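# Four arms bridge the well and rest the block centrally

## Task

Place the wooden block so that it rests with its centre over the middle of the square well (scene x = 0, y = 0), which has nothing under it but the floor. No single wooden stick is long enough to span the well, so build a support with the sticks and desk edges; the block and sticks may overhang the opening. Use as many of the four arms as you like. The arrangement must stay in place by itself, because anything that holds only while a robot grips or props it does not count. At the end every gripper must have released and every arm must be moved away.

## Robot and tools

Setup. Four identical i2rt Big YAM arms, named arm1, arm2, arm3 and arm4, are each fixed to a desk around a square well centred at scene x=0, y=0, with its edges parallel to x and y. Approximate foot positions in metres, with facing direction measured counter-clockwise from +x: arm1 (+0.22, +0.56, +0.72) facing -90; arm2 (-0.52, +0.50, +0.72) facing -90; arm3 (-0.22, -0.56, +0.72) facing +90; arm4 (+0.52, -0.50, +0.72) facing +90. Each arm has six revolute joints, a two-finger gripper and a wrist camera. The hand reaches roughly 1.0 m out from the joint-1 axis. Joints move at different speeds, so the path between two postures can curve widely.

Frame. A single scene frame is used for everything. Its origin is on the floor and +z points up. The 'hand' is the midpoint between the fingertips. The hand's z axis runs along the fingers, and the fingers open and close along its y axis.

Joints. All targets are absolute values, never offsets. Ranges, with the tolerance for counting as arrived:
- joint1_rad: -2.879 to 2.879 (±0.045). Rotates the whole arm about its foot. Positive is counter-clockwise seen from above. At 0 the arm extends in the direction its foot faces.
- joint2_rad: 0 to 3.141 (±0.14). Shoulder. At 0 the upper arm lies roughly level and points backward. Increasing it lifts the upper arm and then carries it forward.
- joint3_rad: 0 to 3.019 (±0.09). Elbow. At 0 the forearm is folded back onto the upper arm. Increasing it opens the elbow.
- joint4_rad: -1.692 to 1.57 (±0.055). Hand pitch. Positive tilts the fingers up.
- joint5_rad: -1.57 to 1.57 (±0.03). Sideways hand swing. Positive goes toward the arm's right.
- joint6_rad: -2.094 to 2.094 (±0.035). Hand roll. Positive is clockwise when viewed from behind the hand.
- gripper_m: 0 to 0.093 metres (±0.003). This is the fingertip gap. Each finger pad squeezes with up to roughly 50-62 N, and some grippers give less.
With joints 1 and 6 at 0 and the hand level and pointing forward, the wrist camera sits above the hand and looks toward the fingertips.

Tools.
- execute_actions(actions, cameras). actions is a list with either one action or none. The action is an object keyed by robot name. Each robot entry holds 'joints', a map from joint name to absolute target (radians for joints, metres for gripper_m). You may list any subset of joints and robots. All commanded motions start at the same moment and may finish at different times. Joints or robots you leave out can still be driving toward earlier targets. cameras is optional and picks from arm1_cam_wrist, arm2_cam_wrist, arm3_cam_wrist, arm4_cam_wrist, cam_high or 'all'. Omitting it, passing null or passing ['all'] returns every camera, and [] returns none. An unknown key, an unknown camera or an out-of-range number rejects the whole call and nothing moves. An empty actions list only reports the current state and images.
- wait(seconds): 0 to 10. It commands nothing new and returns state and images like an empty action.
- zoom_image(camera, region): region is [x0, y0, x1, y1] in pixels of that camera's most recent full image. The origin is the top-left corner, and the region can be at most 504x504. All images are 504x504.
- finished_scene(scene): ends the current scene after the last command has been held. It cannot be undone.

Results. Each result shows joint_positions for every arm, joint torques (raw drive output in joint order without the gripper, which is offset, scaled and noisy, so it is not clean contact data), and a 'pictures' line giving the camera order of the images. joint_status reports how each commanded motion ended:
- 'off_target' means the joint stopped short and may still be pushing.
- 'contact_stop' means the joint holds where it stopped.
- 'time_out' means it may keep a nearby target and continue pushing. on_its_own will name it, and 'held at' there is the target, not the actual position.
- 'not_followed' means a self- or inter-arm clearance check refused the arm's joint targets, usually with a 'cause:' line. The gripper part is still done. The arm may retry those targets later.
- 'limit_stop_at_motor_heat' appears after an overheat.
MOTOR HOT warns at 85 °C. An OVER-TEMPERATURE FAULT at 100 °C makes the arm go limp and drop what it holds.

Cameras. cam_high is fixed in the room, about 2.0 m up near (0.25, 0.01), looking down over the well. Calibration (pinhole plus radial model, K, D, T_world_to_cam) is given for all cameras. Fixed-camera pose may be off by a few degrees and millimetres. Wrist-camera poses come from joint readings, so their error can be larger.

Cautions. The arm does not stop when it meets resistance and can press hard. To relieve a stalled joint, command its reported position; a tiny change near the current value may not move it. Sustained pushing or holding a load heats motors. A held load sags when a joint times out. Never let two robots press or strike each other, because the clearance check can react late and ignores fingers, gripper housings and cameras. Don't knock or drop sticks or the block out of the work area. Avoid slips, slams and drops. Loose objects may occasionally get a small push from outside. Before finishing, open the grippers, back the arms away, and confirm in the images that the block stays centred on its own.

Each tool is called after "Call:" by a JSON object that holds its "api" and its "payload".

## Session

Call:
{"api": "execute_actions", "payload": {"actions": []}}

Scene clock: 0.00 s.
Joint torques (N m, as the arm reports them, + toward a larger angle): no reading
arm1.joint_positions: joint1_rad=+0.123 joint2_rad=+0.600 joint3_rad=+1.395 joint4_rad=-1.399 joint5_rad=+0.214 joint6_rad=-0.330 gripper_m=+0.094
arm1.joint_status: not commanded
arm1.hand: x=+0.1969 y=+0.3441 z=+1.2804 quat_wxyz=(-0.221, -0.515, -0.716, +0.417) (m; scene frame)
arm2.joint_positions: joint1_rad=-0.264 joint2_rad=+0.534 joint3_rad=+1.321 joint4_rad=-1.445 joint5_rad=+0.068 joint6_rad=-0.188 gripper_m=+0.095
arm2.joint_status: not commanded
arm2.hand: x=-0.5910 y=+0.3137 z=+1.3107 quat_wxyz=(-0.194, -0.684, -0.584, +0.392) (m; scene frame)
arm3.joint_positions: joint1_rad=+0.507 joint2_rad=+0.566 joint3_rad=+1.448 joint4_rad=-1.334 joint5_rad=-0.092 joint6_rad=+0.109 gripper_m=+0.094
arm3.joint_status: not commanded
arm3.hand: x=-0.3368 y=-0.3975 z=+1.3057 quat_wxyz=(-0.198, +0.729, -0.430, -0.494) (m; scene frame)
arm4.joint_positions: joint1_rad=-0.184 joint2_rad=+0.506 joint3_rad=+1.307 joint4_rad=-1.474 joint5_rad=+0.167 joint6_rad=+0.234 gripper_m=+0.094
arm4.joint_status: not commanded
arm4.hand: x=+0.5871 y=-0.3268 z=+1.2367 quat_wxyz=(-0.351, +0.453, -0.778, -0.258) (m; scene frame)
pictures: arm1_cam_wrist, arm2_cam_wrist, arm3_cam_wrist, arm4_cam_wrist, cam_high
camera_calibration (this result's frames):
arm1_cam_wrist: T_world_to_cam=[[-0.920336, -0.133634, 0.367592, -0.24294], [-0.247267, 0.926977, -0.282088, 0.0935344], [-0.303053, -0.350509, -0.886173, 1.44124], [0, 0, 0, 1]] pos_world=[0.236312, 0.385998, 1.39288]
arm2_cam_wrist: T_world_to_cam=[[-0.952679, 0.238227, 0.188813, -0.883448], [0.182356, 0.944852, -0.27203, 0.17373], [-0.243205, -0.224727, -0.943583, 1.28201], [0, 0, 0, 1]] pos_world=[-0.561532, 0.334413, 1.42375]
arm3_cam_wrist: T_world_to_cam=[[0.819015, 0.558649, -0.130866, 0.670408], [0.444113, -0.761638, -0.47188, 0.467627], [-0.363288, 0.328357, -0.871896, 1.26714], [0, 0, 0, 1]] pos_world=[-0.296416, -0.434436, 1.41321]
arm4_cam_wrist: T_world_to_cam=[[0.890322, -0.446775, -0.0878515, -0.556826], [-0.452161, -0.844785, -0.286161, 0.351647], [0.053634, 0.294499, -0.954146, 1.37223], [0, 0, 0, 1]] pos_world=[0.581157, -0.35583, 1.36102]
Images, in order (width x height): arm1_cam_wrist 504x504, arm2_cam_wrist 504x504, arm3_cam_wrist 504x504, arm4_cam_wrist 504x504, cam_high 504x504.

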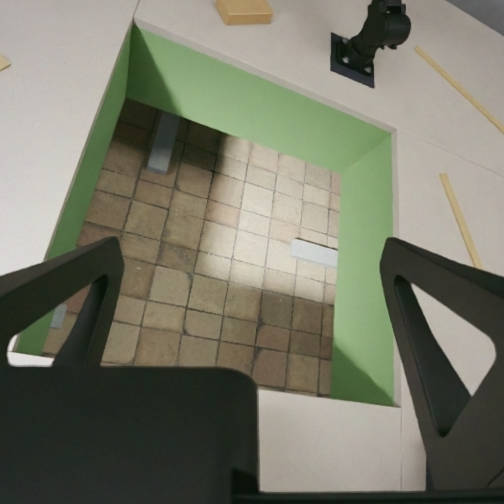

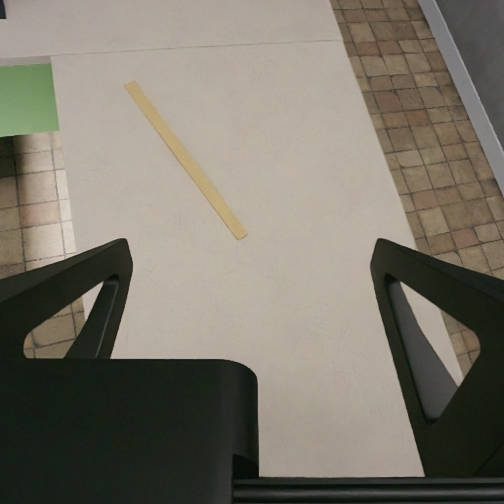

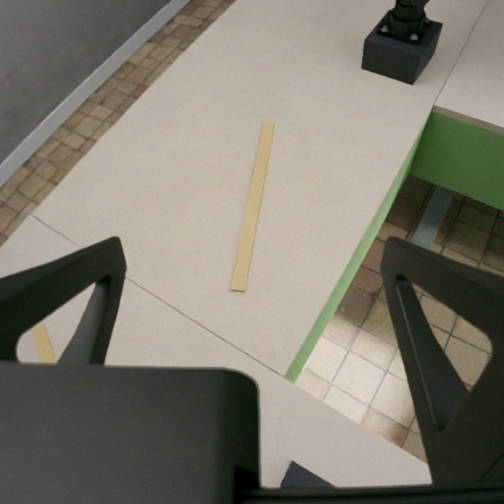

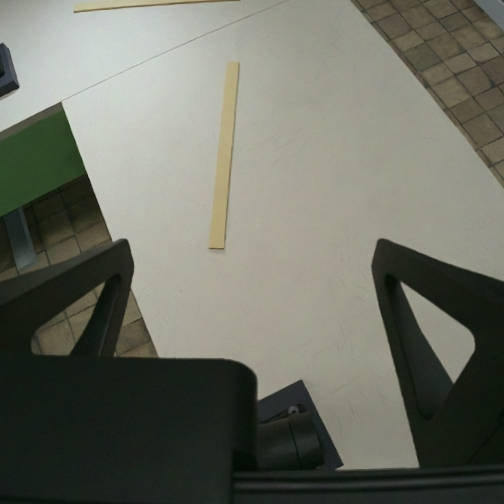

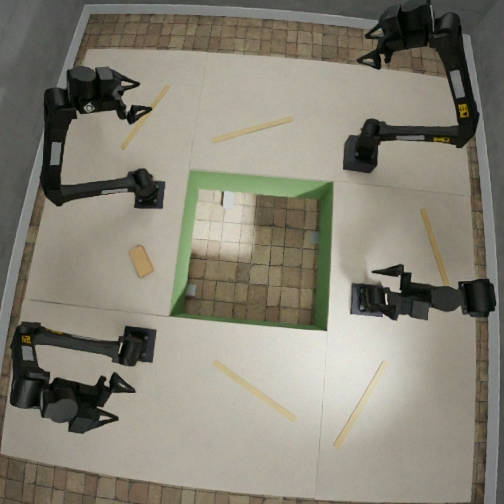

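Call:
{"api": "zoom_image", "payload": {"camera": "cam_high", "region": [160, 160, 350, 350]}}

Call:
{"api": "zoom_image", "payload": {"camera": "cam_high", "region": [100, 70, 190, 160]}}

Call:
{"api": "zoom_image", "payload": {"camera": "cam_high", "region": [200, 80, 300, 180]}}

Call:
{"api": "zoom_image", "payload": {"camera": "cam_high", "region": [205, 340, 305, 440]}}

Call:
{"api": "zoom_image", "payload": {"camera": "cam_high", "region": [310, 355, 410, 455]}}

Region (160, 160, 350, 350) of cam_high's 504x504 image, scaled by 2.653, with more detail than that image has.

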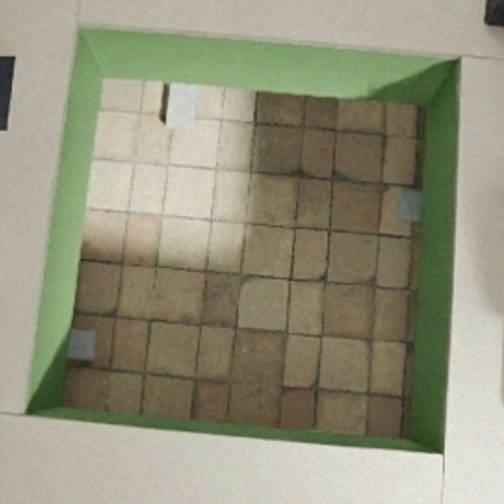

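Region (100, 70, 190, 160) of cam_high's 504x504 image, scaled by 5.600, with more detail than that image has.

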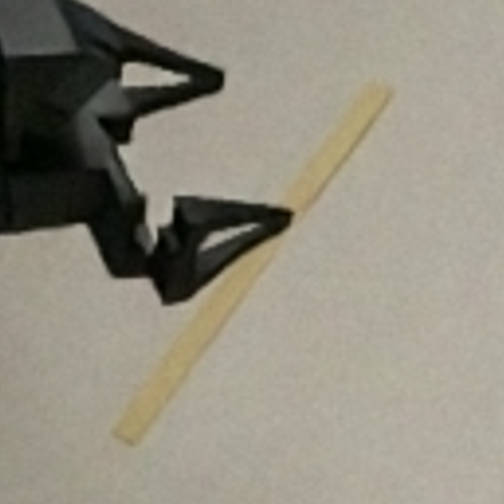

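Region (200, 80, 300, 180) of cam_high's 504x504 image, scaled by 5.040, with more detail than that image has.

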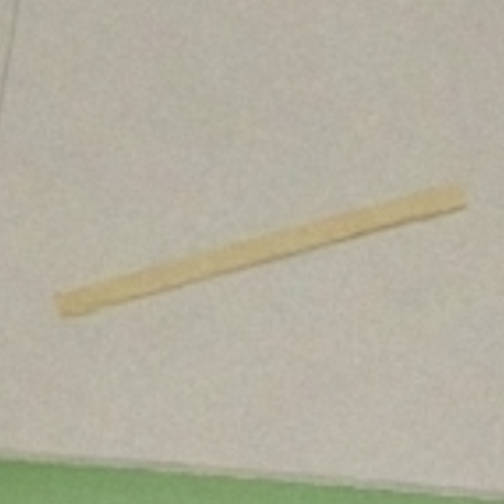

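Region (205, 340, 305, 440) of cam_high's 504x504 image, scaled by 5.040, with more detail than that image has.

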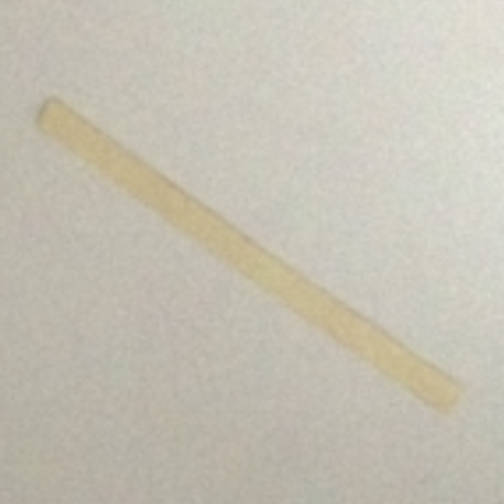

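Region (310, 355, 410, 455) of cam_high's 504x504 image, scaled by 5.040, with more detail than that image has.

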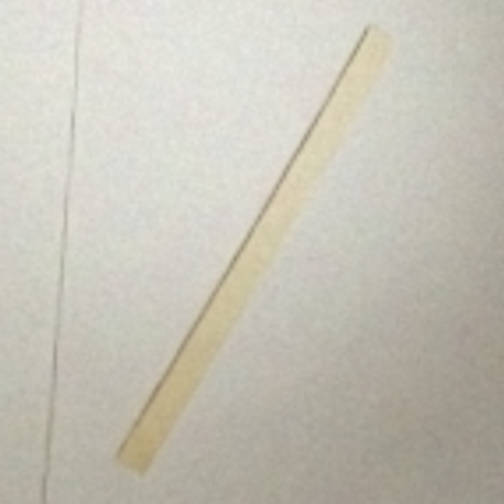

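Call:
{"api": "execute_actions", "payload": {"actions": [{"arm1": {"joints": {"joint1_rad": 1.604, "joint2_rad": 1.626, "joint3_rad": 1.044, "joint4_rad": -0.892, "joint5_rad": 0.0, "joint6_rad": 0.525, "gripper_m": 0.07}}, "arm2": {"joints": {"joint1_rad": -0.187, "joint2_rad": 1.95, "joint3_rad": 1.385, "joint4_rad": -0.908, "joint5_rad": 0.0, "joint6_rad": -0.64, "gripper_m": 0.07}}, "arm3": {"joints": {"joint1_rad": 1.808, "joint2_rad": 1.58, "joint3_rad": 1.06, "joint4_rad": -0.944, "joint5_rad": 0.0, "joint6_rad": 0.73, "gripper_m": 0.07}}, "arm4": {"joints": {"joint1_rad": -0.234, "joint2_rad": 1.827, "joint3_rad": 1.375, "joint4_rad": -1.01, "joint5_rad": 0.0, "joint6_rad": 0.28, "gripper_m": 0.07}}}]}}

Scene clock: 5.47 s.
Joint torques (N m, as the arm reports them, + toward a larger angle): arm1=[ -0.8  -13.75   6.5    1.04   0.07   0.02] | arm2=[ -0.15 -19.64  10.04   1.43  -0.17  -0.02] | arm3=[ -0.09 -10.46   8.79   0.6    0.11   0.19] | arm4=[ -0.23 -14.13   7.48   0.84  -0.2    0.18]
arm1.joint_positions: joint1_rad=+1.609 joint2_rad=+1.624 joint3_rad=+1.049 joint4_rad=-0.898 joint5_rad=-0.001 joint6_rad=+0.513 gripper_m=+0.070
arm1.joint_status: all done
arm1.hand: x=+0.6701 y=+0.5734 z=+0.8034 quat_wxyz=(-0.054, -0.239, -0.969, -0.014) (m; scene frame)
arm2.joint_positions: joint1_rad=-0.193 joint2_rad=+1.929 joint3_rad=+1.376 joint4_rad=-0.922 joint5_rad=+0.002 joint6_rad=-0.628 gripper_m=+0.070
arm2.joint_status: all done
arm2.hand: x=-0.6573 y=-0.0502 z=+0.8212 quat_wxyz=(-0.012, -0.558, -0.829, +0.042) (m; scene frame)
arm3.joint_positions: joint1_rad=+1.814 joint2_rad=+1.574 joint3_rad=+1.049 joint4_rad=-0.954 joint5_rad=-0.001 joint6_rad=+0.718 gripper_m=+0.070
arm3.joint_status: all done
arm3.hand: x=-0.6424 y=-0.6873 z=+0.7990 quat_wxyz=(+0.022, +0.976, -0.211, -0.040) (m; scene frame)
arm4.joint_positions: joint1_rad=-0.229 joint2_rad=+1.823 joint3_rad=+1.364 joint4_rad=-1.024 joint5_rad=+0.003 joint6_rad=+0.269 gripper_m=+0.070
arm4.joint_status: all done
arm4.hand: x=+0.6545 y=+0.0298 z=+0.8043 quat_wxyz=(-0.028, +0.503, -0.863, -0.029) (m; scene frame)
pictures: arm1_cam_wrist, arm2_cam_wrist, arm3_cam_wrist, arm4_cam_wrist, cam_high
camera_calibration (this result's frames):
arm1_cam_wrist: T_world_to_cam=[[-0.455257, -0.888233, -0.0615024, 0.864268], [-0.786014, 0.368495, 0.49638, -0.0807492], [-0.418238, 0.274322, -0.865924, 0.944952], [0, 0, 0, 1]] pos_world=[0.725209, 0.538206, 0.911493]
arm2_cam_wrist: T_world_to_cam=[[-0.926247, -0.373633, 0.0496419, -0.666556], [-0.296763, 0.804122, 0.515092, -0.571817], [-0.232373, 0.462371, -0.855696, 0.691747], [0, 0, 0, 1]] pos_world=[-0.626346, -0.10908, 0.919552]
arm3_cam_wrist: T_world_to_cam=[[0.402694, 0.91317, -0.0629121, 0.93817], [0.792052, -0.313182, 0.523995, -0.120462], [0.458794, -0.260839, -0.849395, 0.914688], [0, 0, 0, 1]] pos_world=[-0.702036, -0.655849, 0.899075]
arm4_cam_wrist: T_world_to_cam=[[0.872083, -0.488206, -0.0335639, -0.526031], [-0.406431, -0.760793, 0.505972, -0.109976], [-0.272554, -0.427608, -0.861897, 1.01181], [0, 0, 0, 1]] pos_world=[0.689818, 0.0921795, 0.910067]
Images, in order (width x height): arm1_cam_wrist 504x504, arm2_cam_wrist 504x504, arm3_cam_wrist 504x504, arm4_cam_wrist 504x504, cam_high 504x504.

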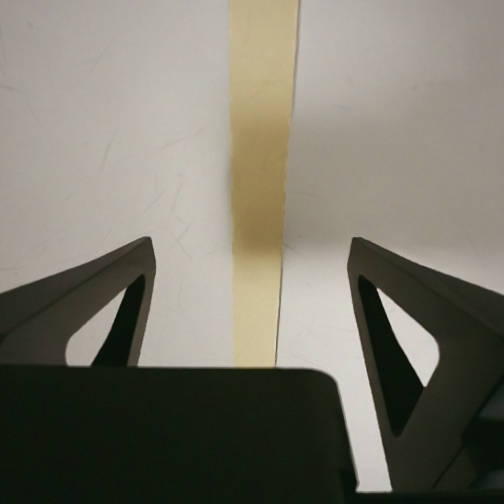

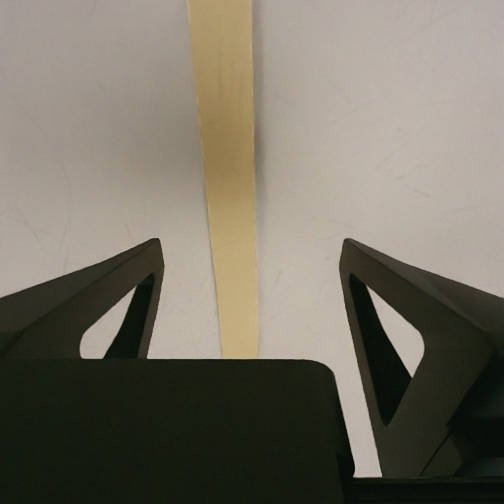

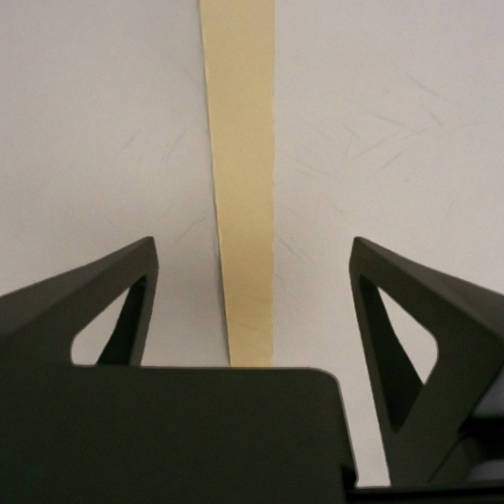

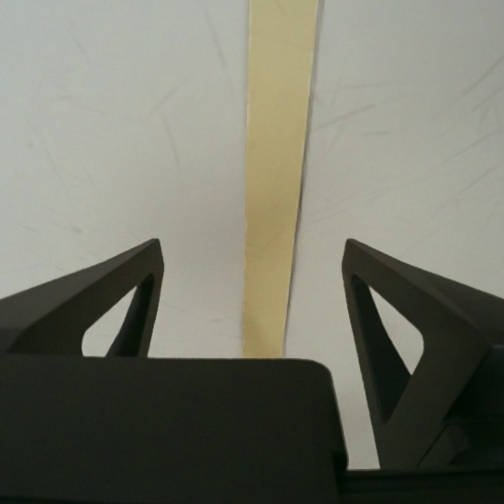

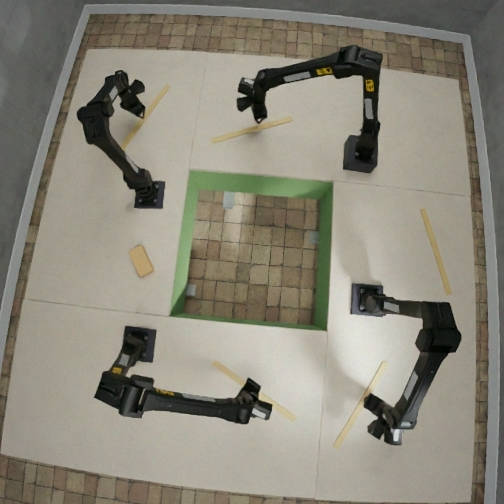

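Call:
{"api": "execute_actions", "payload": {"actions": [{"arm1": {"joints": {"joint2_rad": 1.772, "joint4_rad": -0.825, "joint6_rad": 0.54}}, "arm2": {"joints": {"joint1_rad": -0.175, "joint2_rad": 2.085, "joint4_rad": -0.852}}, "arm3": {"joints": {"joint1_rad": 1.842, "joint2_rad": 1.70, "joint4_rad": -0.883}}, "arm4": {"joints": {"joint1_rad": -0.246, "joint2_rad": 1.945, "joint4_rad": -0.963}}}], "cameras": []}}

Scene clock: 8.23 s.
Joint torques (N m, as the arm reports them, + toward a larger angle): arm1=[ -0.78 -15.53   6.09   0.98   0.08   0.02] | arm2=[  0.15 -22.     8.91   1.1   -0.17  -0.01] | arm3=[  0.59 -12.1    7.9    0.53   0.11   0.2 ] | arm4=[ -0.16 -15.95   6.95   0.69  -0.11   0.17]
arm1.joint_positions: joint1_rad=+1.609 joint2_rad=+1.781 joint3_rad=+1.041 joint4_rad=-0.834 joint5_rad=-0.001 joint6_rad=+0.529 gripper_m=+0.070
arm1.joint_status: all done
arm1.hand: x=+0.6655 y=+0.5731 z=+0.7344 quat_wxyz=(-0.006, -0.247, -0.969, -0.001) (m; scene frame)
arm2.joint_positions: joint1_rad=-0.183 joint2_rad=+2.078 joint3_rad=+1.376 joint4_rad=-0.865 joint5_rad=+0.002 joint6_rad=-0.628 gripper_m=+0.070
arm2.joint_status: all done
arm2.hand: x=-0.6496 y=-0.0420 z=+0.7414 quat_wxyz=(+0.004, -0.554, -0.832, -0.001) (m; scene frame)
arm3.joint_positions: joint1_rad=+1.839 joint2_rad=+1.706 joint3_rad=+1.049 joint4_rad=-0.895 joint5_rad=-0.001 joint6_rad=+0.718 gripper_m=+0.070
arm3.joint_status: all done
arm3.hand: x=-0.6421 y=-0.6986 z=+0.7436 quat_wxyz=(+0.004, +0.980, -0.200, -0.008) (m; scene frame)
arm4.joint_positions: joint1_rad=-0.243 joint2_rad=+1.946 joint3_rad=+1.364 joint4_rad=-0.976 joint5_rad=+0.002 joint6_rad=+0.270 gripper_m=+0.070
arm4.joint_status: all done
arm4.hand: x=+0.6609 y=+0.0277 z=+0.7406 quat_wxyz=(-0.001, +0.497, -0.868, -0.003) (m; scene frame)
pictures: none
No camera images: the call's "cameras" was empty. Leave "cameras" out to get every camera's image.

Call:
{"api": "execute_actions", "payload": {"actions": [{"arm1": {"joints": {"joint2_rad": 1.812}}, "arm2": {"joints": {"joint2_rad": 2.125}}, "arm3": {"joints": {"joint2_rad": 1.747}}, "arm4": {"joints": {"joint2_rad": 1.982}}}], "cameras": []}}

Scene clock: 9.07 s.
Joint torques (N m, as the arm reports them, + toward a larger angle): arm1=[ -0.76 -13.23   6.18   0.93   0.05   0.01] | arm2=[  0.08 -18.31   8.82   1.09  -0.22  -0.04] | arm3=[ 0.56 -9.76  7.92  0.42  0.11  0.19] | arm4=[ -0.37 -13.12   6.91   0.64  -0.09   0.16]
arm1.joint_positions: joint1_rad=+1.609 joint2_rad=+1.789 joint3_rad=+1.041 joint4_rad=-0.833 joint5_rad=+0.000 joint6_rad=+0.530 gripper_m=+0.070
arm1.joint_status: all done
arm1.hand: x=+0.6645 y=+0.5729 z=+0.7308 quat_wxyz=(-0.002, -0.247, -0.969, +0.001) (m; scene frame)
arm2.joint_positions: joint1_rad=-0.183 joint2_rad=+2.080 joint3_rad=+1.376 joint4_rad=-0.865 joint5_rad=+0.002 joint6_rad=-0.629 gripper_m=+0.070
arm2.joint_status: all done
arm2.hand: x=-0.6495 y=-0.0415 z=+0.7400 quat_wxyz=(+0.004, -0.554, -0.832, -0.003) (m; scene frame)
arm3.joint_positions: joint1_rad=+1.839 joint2_rad=+1.717 joint3_rad=+1.049 joint4_rad=-0.892 joint5_rad=-0.001 joint6_rad=+0.719 gripper_m=+0.070
arm3.joint_status: all done
arm3.hand: x=-0.6417 y=-0.6985 z=+0.7390 quat_wxyz=(+0.002, +0.980, -0.200, -0.004) (m; scene frame)
arm4.joint_positions: joint1_rad=-0.243 joint2_rad=+1.949 joint3_rad=+1.364 joint4_rad=-0.975 joint5_rad=+0.001 joint6_rad=+0.271 gripper_m=+0.070
arm4.joint_status: all done
arm4.hand: x=+0.6609 y=+0.0274 z=+0.7388 quat_wxyz=(+0.000, +0.497, -0.868, -0.002) (m; scene frame)
pictures: none
No camera images: the call's "cameras" was empty. Leave "cameras" out to get every camera's image.

All fingertips are on the desks. Closing the grippers.

Call:
{"api": "execute_actions", "payload": {"actions": [{"arm1": {"joints": {"gripper_m": 0.01}}, "arm2": {"joints": {"gripper_m": 0.01}}, "arm3": {"joints": {"gripper_m": 0.01}}, "arm4": {"joints": {"gripper_m": 0.01}}}]}}

Scene clock: 9.93 s.
Joint torques (N m, as the arm reports them, + toward a larger angle): arm1=[ -0.71 -13.22   6.18   0.92  -0.03   0.  ] | arm2=[  0.18 -18.86   8.83   1.1   -0.13   0.03] | arm3=[ 0.55 -9.84  7.92  0.38  0.14  0.18] | arm4=[ -0.16 -13.13   6.9    0.66  -0.01   0.16]
arm1.joint_positions: joint1_rad=+1.609 joint2_rad=+1.789 joint3_rad=+1.041 joint4_rad=-0.833 joint5_rad=+0.002 joint6_rad=+0.531 gripper_m=+0.027
arm1.joint_status: gripper_m off_target (ended at +0.027, target +0.010)
arm1.hand: x=+0.6647 y=+0.5723 z=+0.7306 quat_wxyz=(-0.003, -0.248, -0.969, +0.002) (m; scene frame)
arm2.joint_positions: joint1_rad=-0.183 joint2_rad=+2.081 joint3_rad=+1.376 joint4_rad=-0.865 joint5_rad=+0.002 joint6_rad=-0.630 gripper_m=+0.027
arm2.joint_status: gripper_m off_target (ended at +0.027, target +0.010)
arm2.hand: x=-0.6494 y=-0.0415 z=+0.7396 quat_wxyz=(+0.004, -0.554, -0.833, -0.003) (m; scene frame)
arm3.joint_positions: joint1_rad=+1.839 joint2_rad=+1.718 joint3_rad=+1.049 joint4_rad=-0.891 joint5_rad=-0.002 joint6_rad=+0.720 gripper_m=+0.027
arm3.joint_status: gripper_m off_target (ended at +0.027, target +0.010)
arm3.hand: x=-0.6418 y=-0.6989 z=+0.7387 quat_wxyz=(+0.003, +0.980, -0.200, -0.004) (m; scene frame)
arm4.joint_positions: joint1_rad=-0.243 joint2_rad=+1.950 joint3_rad=+1.364 joint4_rad=-0.975 joint5_rad=-0.001 joint6_rad=+0.271 gripper_m=+0.026
arm4.joint_status: gripper_m off_target (ended at +0.026, target +0.010)
arm4.hand: x=+0.6606 y=+0.0274 z=+0.7384 quat_wxyz=(+0.001, +0.497, -0.868, -0.003) (m; scene frame)
pictures: arm1_cam_wrist, arm2_cam_wrist, arm3_cam_wrist, arm4_cam_wrist, cam_high
camera_calibration (this result's frames):
arm1_cam_wrist: T_world_to_cam=[[-0.475544, -0.879664, -0.00706209, 0.825188], [-0.72153, 0.38544, 0.575179, -0.158599], [-0.503242, 0.278618, -0.817997, 0.898982], [0, 0, 0, 1]] pos_world=[0.730385, 0.536546, 0.832415]
arm2_cam_wrist: T_world_to_cam=[[-0.922231, -0.386584, -0.00653936, -0.608357], [-0.318468, 0.749924, 0.579821, -0.598699], [-0.219246, 0.536811, -0.814718, 0.600965], [0, 0, 0, 1]] pos_world=[-0.619953, -0.108807, 0.832776]
arm3_cam_wrist: T_world_to_cam=[[0.384632, 0.923002, -0.0112373, 0.90189], [0.756398, -0.308181, 0.576963, -0.151515], [0.529075, -0.230419, -0.816693, 0.902372], [0, 0, 0, 1]] pos_world=[-0.709713, -0.671217, 0.834514]
arm4_cam_wrist: T_world_to_cam=[[0.863785, -0.503569, -0.0171372, -0.540962], [-0.405196, -0.714456, 0.570412, -0.125635], [-0.299485, -0.485769, -0.82118, 0.944965], [0, 0, 0, 1]] pos_world=[0.699371, 0.096863, 0.838379]
Images, in order (width x height): arm1_cam_wrist 504x504, arm2_cam_wrist 504x504, arm3_cam_wrist 504x504, arm4_cam_wrist 504x504, cam_high 504x504.

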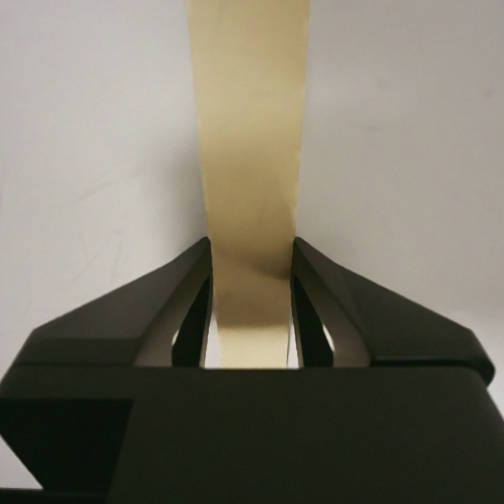

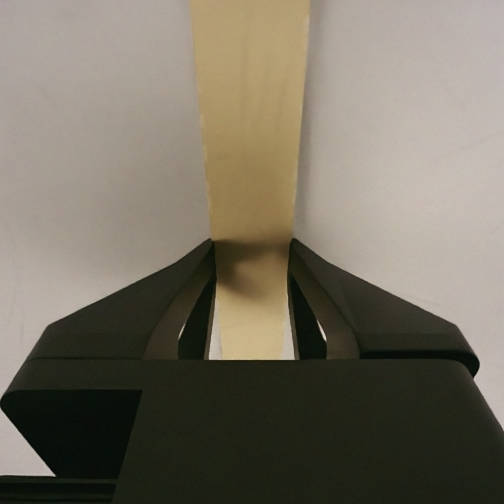

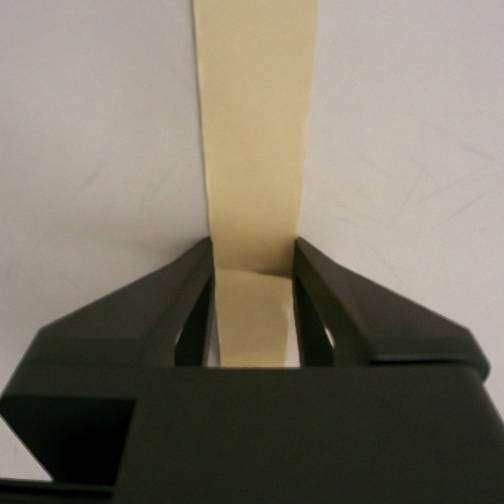

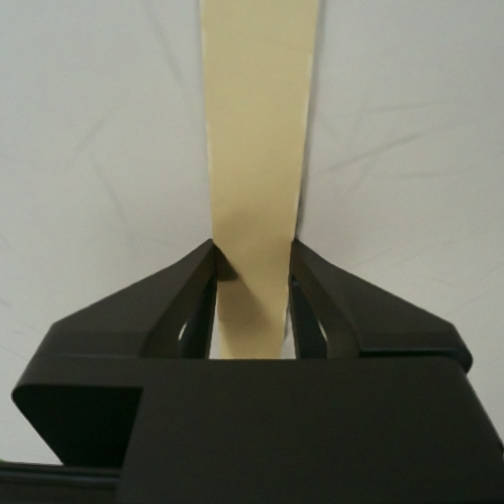

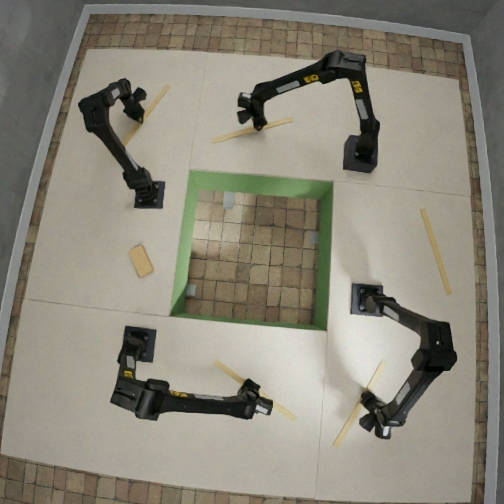

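Call:
{"api": "execute_actions", "payload": {"actions": [{"arm1": {"joints": {"joint2_rad": 1.42, "joint4_rad": -0.95}}, "arm3": {"joints": {"joint2_rad": 1.36, "joint4_rad": -1.0}}, "arm2": {"joints": {"joint2_rad": 1.90}}, "arm4": {"joints": {"joint2_rad": 1.77}}}], "cameras": []}}

Call:
{"api": "execute_actions", "payload": {"actions": [{"arm1": {"joints": {"joint1_rad": -0.397, "joint2_rad": 0.92, "joint3_rad": 0.795, "joint4_rad": -1.27, "joint5_rad": -0.087, "joint6_rad": -0.40}}, "arm3": {"joints": {"joint1_rad": -0.444, "joint2_rad": 0.92, "joint3_rad": 0.826, "joint4_rad": -1.29, "joint5_rad": -0.087, "joint6_rad": -0.408}}, "arm2": {"joints": {"joint3_rad": 1.28, "joint4_rad": -0.775, "joint5_rad": -0.175, "joint6_rad": -1.012}}, "arm4": {"joints": {"joint4_rad": -0.93, "joint5_rad": -0.174, "joint6_rad": -1.042}}}], "cameras": ["cam_high"]}}

Scene clock: 16.67 s.
Joint torques (N m, as the arm reports them, + toward a larger angle): arm1=[ -0.73 -10.82   8.32   0.8   -0.01  -0.02] | arm2=[  0.38 -18.54  10.53   1.53  -0.17   0.01] | arm3=[ 0.57 -8.15 10.26  0.1   0.14  0.17] | arm4=[ -0.42 -13.49   8.2    1.02  -0.02   0.14]
arm1.joint_positions: joint1_rad=+1.609 joint2_rad=+1.411 joint3_rad=+1.036 joint4_rad=-0.943 joint5_rad=+0.001 joint6_rad=+0.531 gripper_m=+0.027
arm1.joint_status: all done
arm1.hand: x=+0.6602 y=+0.5728 z=+0.8878 quat_wxyz=(-0.128, -0.246, -0.960, -0.035) (m; scene frame)
arm2.joint_positions: joint1_rad=-0.183 joint2_rad=+1.874 joint3_rad=+1.374 joint4_rad=-0.865 joint5_rad=+0.002 joint6_rad=-0.630 gripper_m=+0.027
arm2.joint_status: all done
arm2.hand: x=-0.6557 y=-0.0696 z=+0.8524 quat_wxyz=(-0.031, -0.551, -0.829, +0.093) (m; scene frame)
arm3.joint_positions: joint1_rad=+1.839 joint2_rad=+1.349 joint3_rad=+1.044 joint4_rad=-0.990 joint5_rad=-0.002 joint6_rad=+0.720 gripper_m=+0.027
arm3.joint_status: all done
arm3.hand: x=-0.6316 y=-0.6959 z=+0.8899 quat_wxyz=(+0.068, +0.971, -0.198, -0.119) (m; scene frame)
arm4.joint_positions: joint1_rad=-0.243 joint2_rad=+1.757 joint3_rad=+1.361 joint4_rad=-0.975 joint5_rad=-0.001 joint6_rad=+0.271 gripper_m=+0.026
arm4.joint_status: all done
arm4.hand: x=+0.6647 y=+0.0413 z=+0.8397 quat_wxyz=(-0.066, +0.494, -0.864, -0.070) (m; scene frame)
pictures: none
No camera images: the call's "cameras" was empty. Leave "cameras" out to get every camera's image.

Scene clock: 18.80 s.
Joint torques (N m, as the arm reports them, + toward a larger angle): arm1=[-0.41 -4.6   8.01  0.64 -0.15 -0.23] | arm2=[  0.04 -18.44   9.99   1.68  -0.39  -0.03] | arm3=[ 0.27 -3.65  9.96  0.   -0.13  0.  ] | arm4=[ -0.17 -13.38   8.19   1.27  -0.46  -0.04]
arm1.joint_positions: joint1_rad=-0.394 joint2_rad=+0.918 joint3_rad=+0.796 joint4_rad=-1.262 joint5_rad=-0.085 joint6_rad=-0.389 gripper_m=+0.027
arm1.joint_status: all done
arm1.hand: x=+0.1214 y=+0.3063 z=+0.9289 quat_wxyz=(-0.081, -0.706, -0.700, +0.066) (m; scene frame)
arm2.joint_positions: joint1_rad=-0.183 joint2_rad=+1.876 joint3_rad=+1.273 joint4_rad=-0.792 joint5_rad=-0.172 joint6_rad=-1.000 gripper_m=+0.027
arm2.joint_status: all done
arm2.hand: x=-0.6204 y=-0.0491 z=+0.8198 quat_wxyz=(-0.096, -0.382, -0.917, +0.067) (m; scene frame)
arm3.joint_positions: joint1_rad=-0.443 joint2_rad=+0.917 joint3_rad=+0.818 joint4_rad=-1.279 joint5_rad=-0.086 joint6_rad=-0.395 gripper_m=+0.027
arm3.joint_status: all done
arm3.hand: x=-0.1255 y=-0.3035 z=+0.9212 quat_wxyz=(-0.073, +0.706, -0.700, -0.077) (m; scene frame)
arm4.joint_positions: joint1_rad=-0.243 joint2_rad=+1.757 joint3_rad=+1.361 joint4_rad=-0.951 joint5_rad=-0.170 joint6_rad=-1.031 gripper_m=+0.026
arm4.joint_status: all done
arm4.hand: x=+0.6381 y=+0.0540 z=+0.8435 quat_wxyz=(-0.095, +0.916, -0.377, -0.101) (m; scene frame)
pictures: cam_high
Images, in order (width x height): cam_high 504x504.

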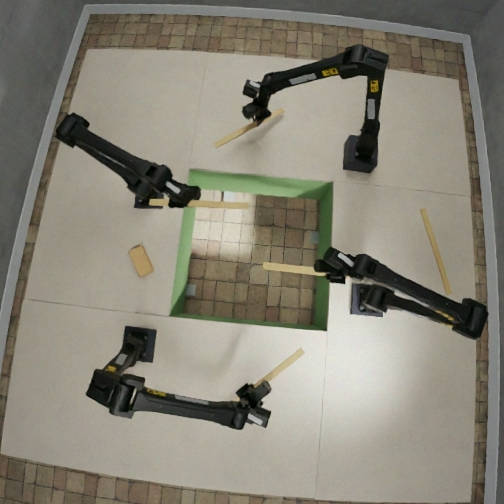

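Call:
{"api": "execute_actions", "payload": {"actions": [{"arm2": {"joints": {"joint1_rad": 0.600, "joint2_rad": 1.935}}, "arm4": {"joints": {"joint1_rad": 0.571, "joint2_rad": 1.715}}}], "cameras": ["cam_high"]}}

Scene clock: 20.60 s.
Joint torques (N m, as the arm reports them, + toward a larger angle): arm1=[-0.43 -4.59  8.04  0.63 -0.15 -0.22] | arm2=[ -0.24 -18.73   9.6    1.25  -0.19   0.  ] | arm3=[ 0.25 -3.62  9.93 -0.01 -0.13 -0.02] | arm4=[ -0.25 -15.2    8.19   1.15  -0.27  -0.02]
arm1.joint_positions: joint1_rad=-0.394 joint2_rad=+0.918 joint3_rad=+0.796 joint4_rad=-1.262 joint5_rad=-0.085 joint6_rad=-0.389 gripper_m=+0.027
arm1.joint_status: not commanded
arm1.hand: x=+0.1214 y=+0.3063 z=+0.9289 quat_wxyz=(-0.081, -0.706, -0.700, +0.066) (m; scene frame)
arm2.joint_positions: joint1_rad=+0.607 joint2_rad=+1.908 joint3_rad=+1.273 joint4_rad=-0.785 joint5_rad=-0.176 joint6_rad=-1.002 gripper_m=+0.027
arm2.joint_status: all done
arm2.hand: x=-0.2014 y=+0.0445 z=+0.8038 quat_wxyz=(-0.114, +0.000, -0.993, +0.011) (m; scene frame)
arm3.joint_positions: joint1_rad=-0.443 joint2_rad=+0.917 joint3_rad=+0.818 joint4_rad=-1.279 joint5_rad=-0.086 joint6_rad=-0.396 gripper_m=+0.027
arm3.joint_status: not commanded
arm3.hand: x=-0.1255 y=-0.3035 z=+0.9212 quat_wxyz=(-0.073, +0.706, -0.700, -0.076) (m; scene frame)
arm4.joint_positions: joint1_rad=+0.575 joint2_rad=+1.728 joint3_rad=+1.361 joint4_rad=-0.944 joint5_rad=-0.175 joint6_rad=-1.033 gripper_m=+0.026
arm4.joint_status: all done
arm4.hand: x=+0.1955 y=-0.0339 z=+0.8627 quat_wxyz=(-0.062, +0.987, +0.021, -0.144) (m; scene frame)
pictures: cam_high
Images, in order (width x height): cam_high 504x504.

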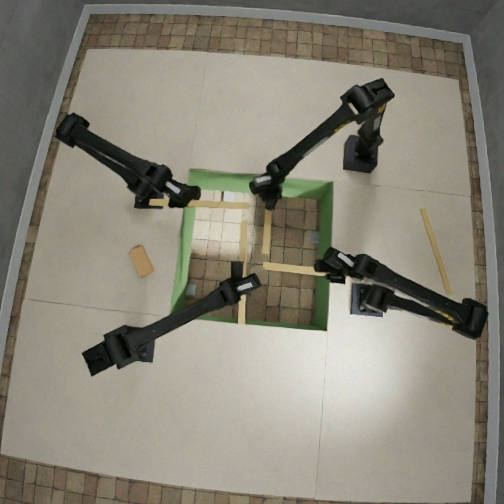

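Call:
{"api": "execute_actions", "payload": {"actions": [{"arm2": {"joints": {"joint3_rad": 1.315, "joint2_rad": 1.975}}, "arm4": {"joints": {"joint2_rad": 1.868, "joint4_rad": -0.925}}, "arm1": {"joints": {"joint2_rad": 1.12, "joint4_rad": -0.93}}, "arm3": {"joints": {"joint2_rad": 1.10, "joint4_rad": -0.97}}}], "cameras": ["cam_high"]}}

Call:
{"api": "zoom_image", "payload": {"camera": "cam_high", "region": [160, 160, 350, 350]}}

Scene clock: 22.17 s.
Joint torques (N m, as the arm reports them, + toward a larger angle): arm1=[-0.36 -8.05  7.91  1.7  -0.15 -0.22] | arm2=[ -0.49 -18.31  11.91   1.28  -0.2    0.  ] | arm3=[ 0.29 -6.52  9.7   1.23 -0.13 -0.01] | arm4=[ -0.23 -16.33   7.56   0.86  -0.27  -0.03]
arm1.joint_positions: joint1_rad=-0.394 joint2_rad=+1.130 joint3_rad=+0.796 joint4_rad=-0.945 joint5_rad=-0.085 joint6_rad=-0.389 gripper_m=+0.027
arm1.joint_status: all done
arm1.hand: x=+0.0896 y=+0.2302 z=+0.8853 quat_wxyz=(-0.100, -0.700, -0.698, +0.114) (m; scene frame)
arm2.joint_positions: joint1_rad=+0.607 joint2_rad=+1.948 joint3_rad=+1.279 joint4_rad=-0.785 joint5_rad=-0.176 joint6_rad=-1.002 gripper_m=+0.027
arm2.joint_status: all done
arm2.hand: x=-0.2030 y=+0.0472 z=+0.7842 quat_wxyz=(-0.104, -0.001, -0.995, -0.003) (m; scene frame)
arm3.joint_positions: joint1_rad=-0.443 joint2_rad=+1.110 joint3_rad=+0.818 joint4_rad=-0.988 joint5_rad=-0.086 joint6_rad=-0.396 gripper_m=+0.027
arm3.joint_status: all done
arm3.hand: x=-0.0954 y=-0.2313 z=+0.8824 quat_wxyz=(-0.119, +0.704, -0.694, -0.095) (m; scene frame)
arm4.joint_positions: joint1_rad=+0.575 joint2_rad=+1.882 joint3_rad=+1.361 joint4_rad=-0.941 joint5_rad=-0.175 joint6_rad=-1.033 gripper_m=+0.026
arm4.joint_status: all done
arm4.hand: x=+0.1988 y=-0.0403 z=+0.7795 quat_wxyz=(+0.002, +0.994, +0.015, -0.105) (m; scene frame)
pictures: cam_high
Images, in order (width x height): cam_high 504x504.

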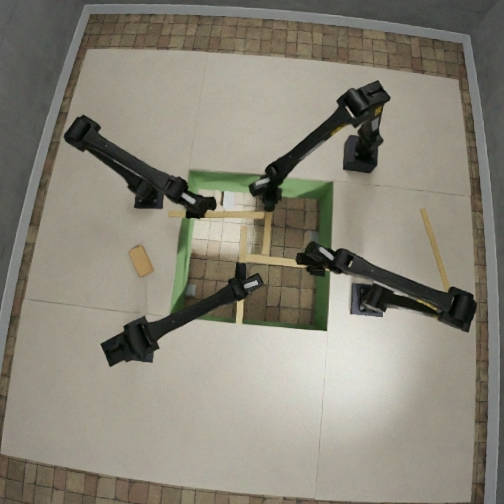

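Region (160, 160, 350, 350) of cam_high's 504x504 image, scaled by 2.653, with more detail than that image has.

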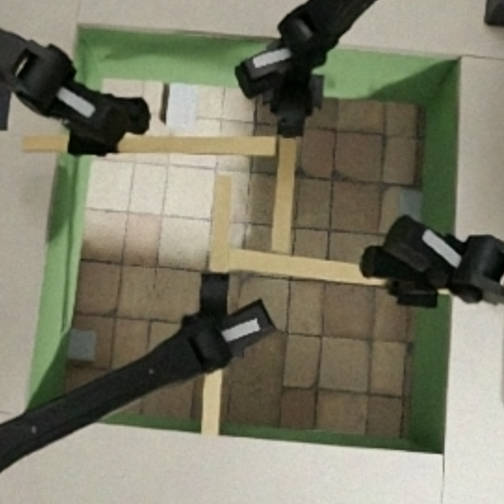

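Call:
{"api": "execute_actions", "payload": {"actions": []}}

Scene clock: 23.03 s.
Joint torques (N m, as the arm reports them, + toward a larger angle): arm1=[-0.38 -8.46  7.83  1.7  -0.15 -0.21] | arm2=[ -0.89 -18.76  11.91   1.04  -0.22  -0.01] | arm3=[ 0.28 -6.64  9.69  1.24 -0.13 -0.02] | arm4=[ -0.2  -16.82   7.59   0.96  -0.27  -0.02]
arm1.joint_positions: joint1_rad=-0.394 joint2_rad=+1.130 joint3_rad=+0.796 joint4_rad=-0.945 joint5_rad=-0.085 joint6_rad=-0.389 gripper_m=+0.027
arm1.joint_status: all done
arm1.hand: x=+0.0896 y=+0.2302 z=+0.8853 quat_wxyz=(-0.100, -0.700, -0.698, +0.114) (m; scene frame)
arm2.joint_positions: joint1_rad=+0.607 joint2_rad=+1.948 joint3_rad=+1.279 joint4_rad=-0.785 joint5_rad=-0.176 joint6_rad=-1.002 gripper_m=+0.027
arm2.joint_status: all done
arm2.hand: x=-0.2030 y=+0.0472 z=+0.7842 quat_wxyz=(-0.104, -0.001, -0.995, -0.003) (m; scene frame)
arm3.joint_positions: joint1_rad=-0.443 joint2_rad=+1.110 joint3_rad=+0.818 joint4_rad=-0.988 joint5_rad=-0.086 joint6_rad=-0.396 gripper_m=+0.027
arm3.joint_status: all done
arm3.hand: x=-0.0954 y=-0.2313 z=+0.8824 quat_wxyz=(-0.119, +0.704, -0.694, -0.095) (m; scene frame)
arm4.joint_positions: joint1_rad=+0.575 joint2_rad=+1.882 joint3_rad=+1.361 joint4_rad=-0.941 joint5_rad=-0.175 joint6_rad=-1.033 gripper_m=+0.026
arm4.joint_status: all done
arm4.hand: x=+0.1988 y=-0.0403 z=+0.7795 quat_wxyz=(+0.002, +0.994, +0.015, -0.105) (m; scene frame)
pictures: arm1_cam_wrist, arm2_cam_wrist, arm3_cam_wrist, arm4_cam_wrist, cam_high
camera_calibration (this result's frames):
arm1_cam_wrist: T_world_to_cam=[[-0.999927, -0.00168385, 0.0119939, 0.0798023], [0.00211596, 0.950771, 0.309889, -0.490693], [-0.0119252, 0.309891, -0.950697, 0.897662], [0, 0, 0, 1]] pos_world=[0.0915396, 0.188493, 1.00451]
arm2_cam_wrist: T_world_to_cam=[[-0.00066342, -0.999919, -0.0126807, 0.0587676], [-0.921272, -0.00432062, 0.388895, -0.485935], [-0.388919, 0.0119404, -0.921195, 0.761427], [0, 0, 0, 1]] pos_world=[-0.151506, 0.0475716, 0.891145]
arm3_cam_wrist: T_world_to_cam=[[0.999272, 0.0178346, 0.0337311, 0.0713099], [0.00633121, -0.949285, 0.314354, -0.49177], [0.0376268, -0.313911, -0.948706, 0.888666], [0, 0, 0, 1]] pos_world=[-0.101582, -0.189139, 0.995268]
arm4_cam_wrist: T_world_to_cam=[[-0.0353096, 0.999313, -0.0112546, 0.0592888], [0.921233, 0.0369121, 0.387257, -0.475163], [0.387406, 0.00330576, -0.921903, 0.769169], [0, 0, 0, 1]] pos_world=[0.141848, -0.0442515, 0.893777]
Images, in order (width x height): arm1_cam_wrist 504x504, arm2_cam_wrist 504x504, arm3_cam_wrist 504x504, arm4_cam_wrist 504x504, cam_high 504x504.

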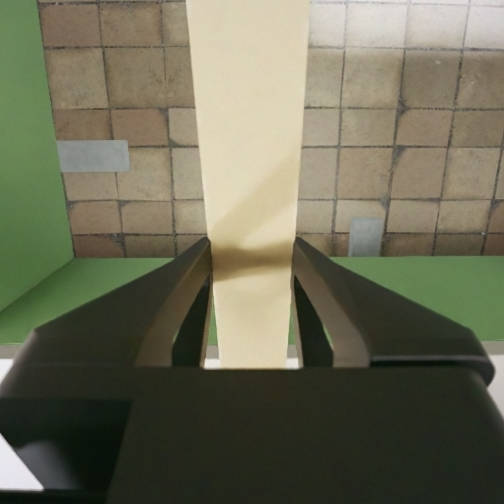

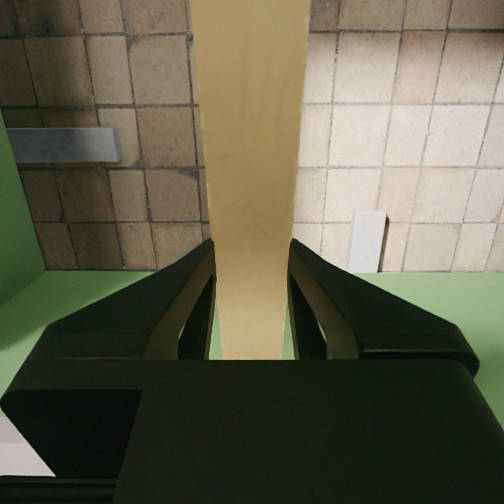

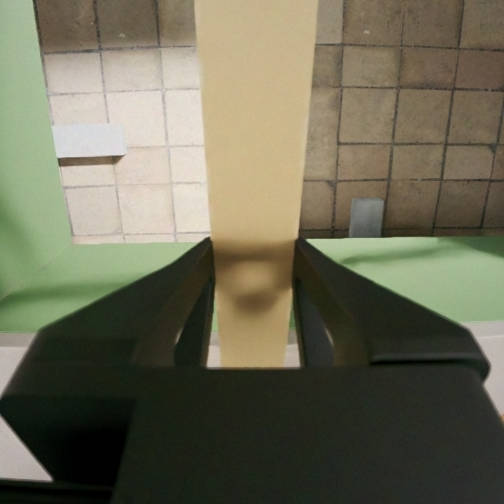

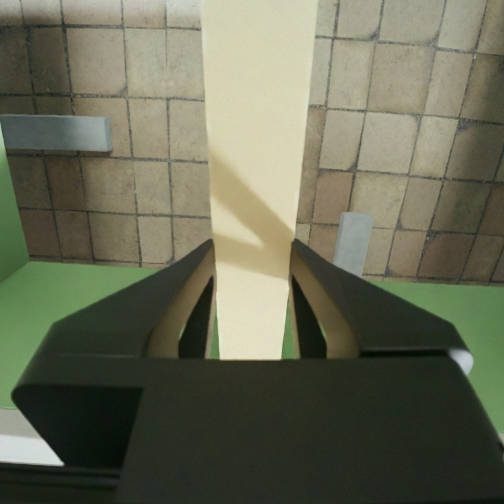

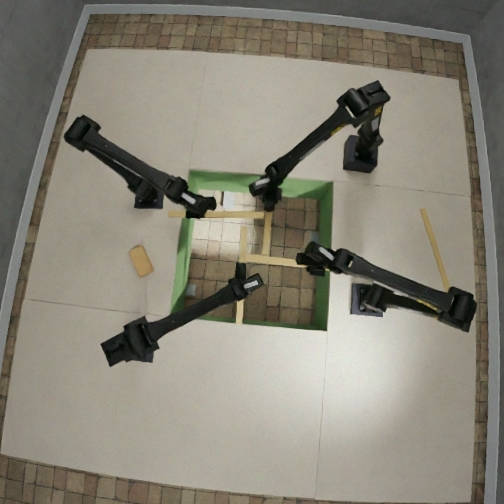

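Call:
{"api": "zoom_image", "payload": {"camera": "cam_high", "region": [160, 160, 350, 350]}}

Region (160, 160, 350, 350) of cam_high's 504x504 image, scaled by 2.653, with more detail than that image has.

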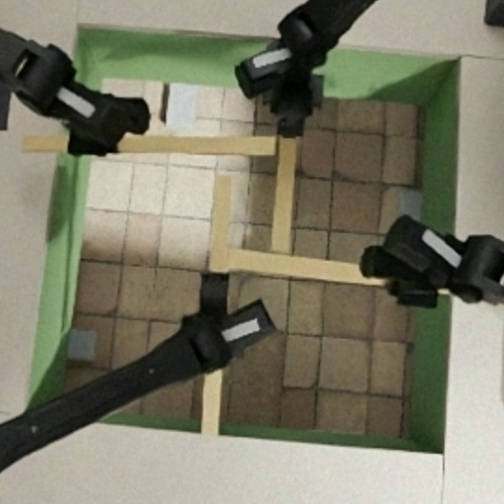

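Call:
{"api": "zoom_image", "payload": {"camera": "cam_high", "region": [225, 205, 305, 285]}}

Call:
{"api": "zoom_image", "payload": {"camera": "cam_high", "region": [200, 270, 280, 350]}}

Region (225, 205, 305, 285) of cam_high's 504x504 image, scaled by 6.300, with more detail than that image has.

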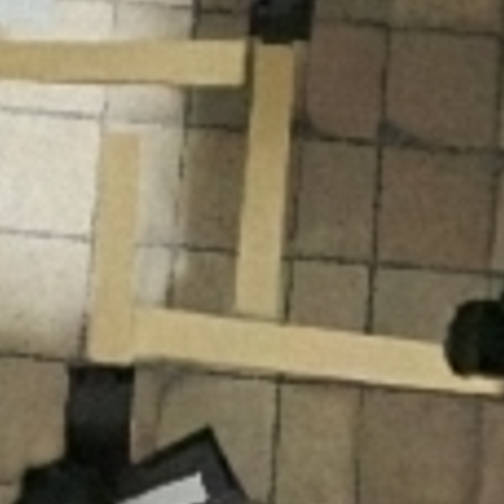

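Region (200, 270, 280, 350) of cam_high's 504x504 image, scaled by 6.300, with more detail than that image has.

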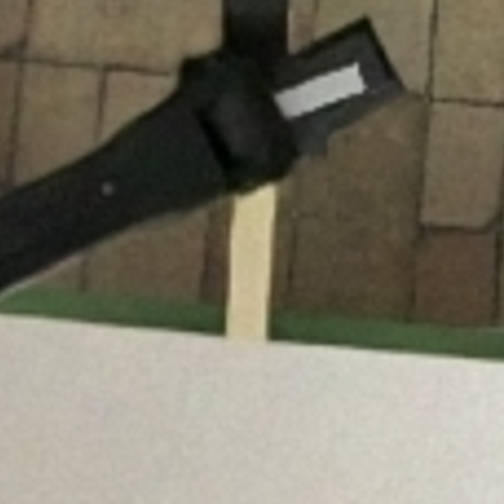

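Call:
{"api": "execute_actions", "payload": {"actions": [{"arm1":{"joints":{"joint1_rad":-0.375,"joint2_rad":1.36,"joint4_rad":-0.785,"joint6_rad":-0.362}},"arm2":{"joints":{"joint1_rad":0.590,"joint3_rad":1.343,"joint4_rad":-0.80,"joint6_rad":-1.022}},"arm3":{"joints":{"joint2_rad":1.30,"joint4_rad":-0.86}},"arm4":{"joints":{"joint2_rad":1.845}}}], "cameras": ["cam_high"]}}

Scene clock: 27.47 s.
Joint torques (N m, as the arm reports them, + toward a larger angle): arm1=[  0.36 -11.15   7.13   1.45  -0.15   0.02] | arm2=[ -1.33 -19.01  12.06   0.17  -0.23  -0.01] | arm3=[ 0.31 -8.51  9.06  1.01 -0.13 -0.01] | arm4=[ -0.17 -16.37   7.67   0.95  -0.27  -0.03]
arm1.joint_positions: joint1_rad=-0.383 joint2_rad=+1.372 joint3_rad=+0.791 joint4_rad=-0.798 joint5_rad=-0.085 joint6_rad=-0.373 gripper_m=+0.027
arm1.joint_status: all done
arm1.hand: x=+0.0843 y=+0.2037 z=+0.8086 quat_wxyz=(-0.083, -0.707, -0.699, +0.067) (m; scene frame)
arm2.joint_positions: joint1_rad=+0.598 joint2_rad=+1.948 joint3_rad=+1.309 joint4_rad=-0.786 joint5_rad=-0.176 joint6_rad=-1.010 gripper_m=+0.027
arm2.joint_status: all done
arm2.hand: x=-0.1995 y=+0.0321 z=+0.7942 quat_wxyz=(-0.112, +0.000, -0.994, +0.010) (m; scene frame)
arm3.joint_positions: joint1_rad=-0.443 joint2_rad=+1.310 joint3_rad=+0.815 joint4_rad=-0.875 joint5_rad=-0.086 joint6_rad=-0.396 gripper_m=+0.027
arm3.joint_status: all done
arm3.hand: x=-0.0860 y=-0.2087 z=+0.8195 quat_wxyz=(-0.077, +0.706, -0.699, -0.078) (m; scene frame)
arm4.joint_positions: joint1_rad=+0.575 joint2_rad=+1.856 joint3_rad=+1.361 joint4_rad=-0.941 joint5_rad=-0.175 joint6_rad=-1.034 gripper_m=+0.026
arm4.joint_status: all done
arm4.hand: x=+0.1977 y=-0.0384 z=+0.7930 quat_wxyz=(-0.009, +0.994, +0.016, -0.112) (m; scene frame)
pictures: cam_high
Images, in order (width x height): cam_high 504x504.

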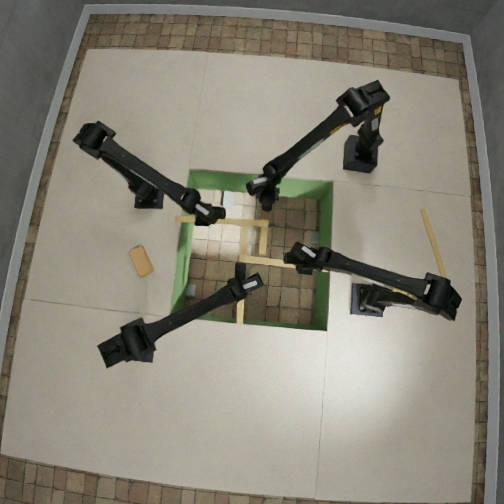

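Call:
{"api": "execute_actions", "payload": {"actions": [{"arm2":{"joints":{"joint2_rad":1.992,"joint4_rad":-0.808}},"arm4":{"joints":{"joint1_rad":0.537,"joint3_rad":1.337}}}], "cameras": ["cam_high"]}}

Call:
{"api": "zoom_image", "payload": {"camera": "cam_high", "region": [160, 160, 350, 350]}}

Call:
{"api": "zoom_image", "payload": {"camera": "cam_high", "region": [225, 205, 305, 285]}}

Scene clock: 28.57 s.
Joint torques (N m, as the arm reports them, + toward a larger angle): arm1=[  0.38 -11.12   7.15   1.47  -0.15   0.02] | arm2=[ -0.63 -18.76  11.8    0.19  -0.17  -0.04] | arm3=[ 0.28 -8.31  9.17  0.97 -0.13 -0.01] | arm4=[  0.35 -15.74   6.87   0.98  -0.29  -0.02]
arm1.joint_positions: joint1_rad=-0.383 joint2_rad=+1.372 joint3_rad=+0.791 joint4_rad=-0.798 joint5_rad=-0.085 joint6_rad=-0.373 gripper_m=+0.027
arm1.joint_status: not commanded
arm1.hand: x=+0.0843 y=+0.2037 z=+0.8086 quat_wxyz=(-0.083, -0.707, -0.699, +0.067) (m; scene frame)
arm2.joint_positions: joint1_rad=+0.598 joint2_rad=+1.957 joint3_rad=+1.309 joint4_rad=-0.794 joint5_rad=-0.176 joint6_rad=-1.010 gripper_m=+0.027
arm2.joint_status: all done
arm2.hand: x=-0.2012 y=+0.0348 z=+0.7893 quat_wxyz=(-0.108, -0.001, -0.994, +0.003) (m; scene frame)
arm3.joint_positions: joint1_rad=-0.443 joint2_rad=+1.310 joint3_rad=+0.815 joint4_rad=-0.875 joint5_rad=-0.086 joint6_rad=-0.396 gripper_m=+0.027
arm3.joint_status: not commanded
arm3.hand: x=-0.0860 y=-0.2087 z=+0.8195 quat_wxyz=(-0.077, +0.706, -0.699, -0.078) (m; scene frame)
arm4.joint_positions: joint1_rad=+0.535 joint2_rad=+1.856 joint3_rad=+1.332 joint4_rad=-0.940 joint5_rad=-0.175 joint6_rad=-1.034 gripper_m=+0.026
arm4.joint_status: all done
arm4.hand: x=+0.2221 y=-0.0363 z=+0.7831 quat_wxyz=(+0.000, +0.994, -0.005, -0.105) (m; scene frame)
pictures: cam_high
Images, in order (width x height): cam_high 504x504.

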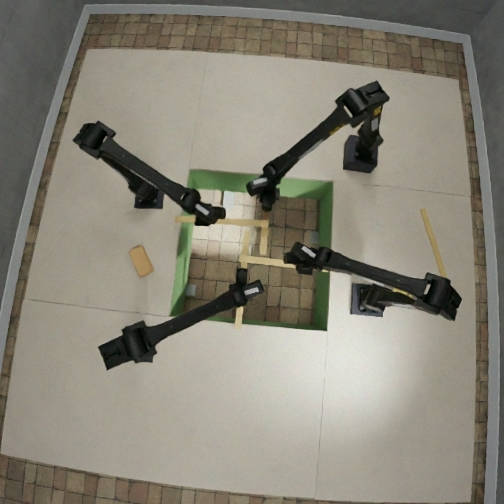

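Region (160, 160, 350, 350) of cam_high's 504x504 image, scaled by 2.653, with more detail than that image has.

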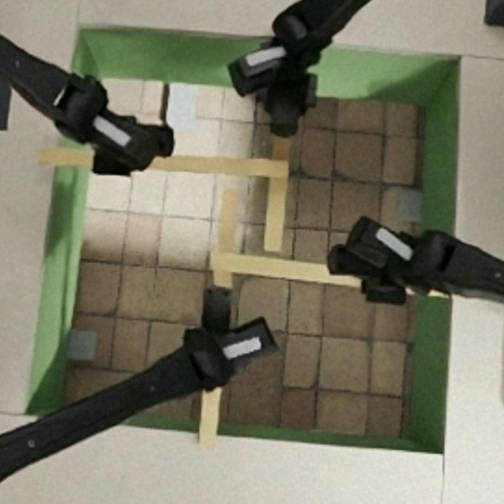

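Region (225, 205, 305, 285) of cam_high's 504x504 image, scaled by 6.300, with more detail than that image has.

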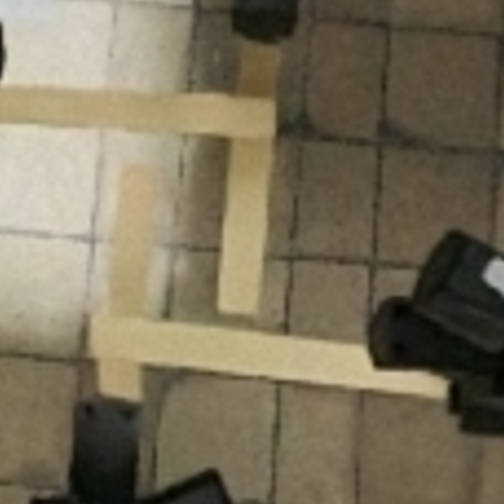

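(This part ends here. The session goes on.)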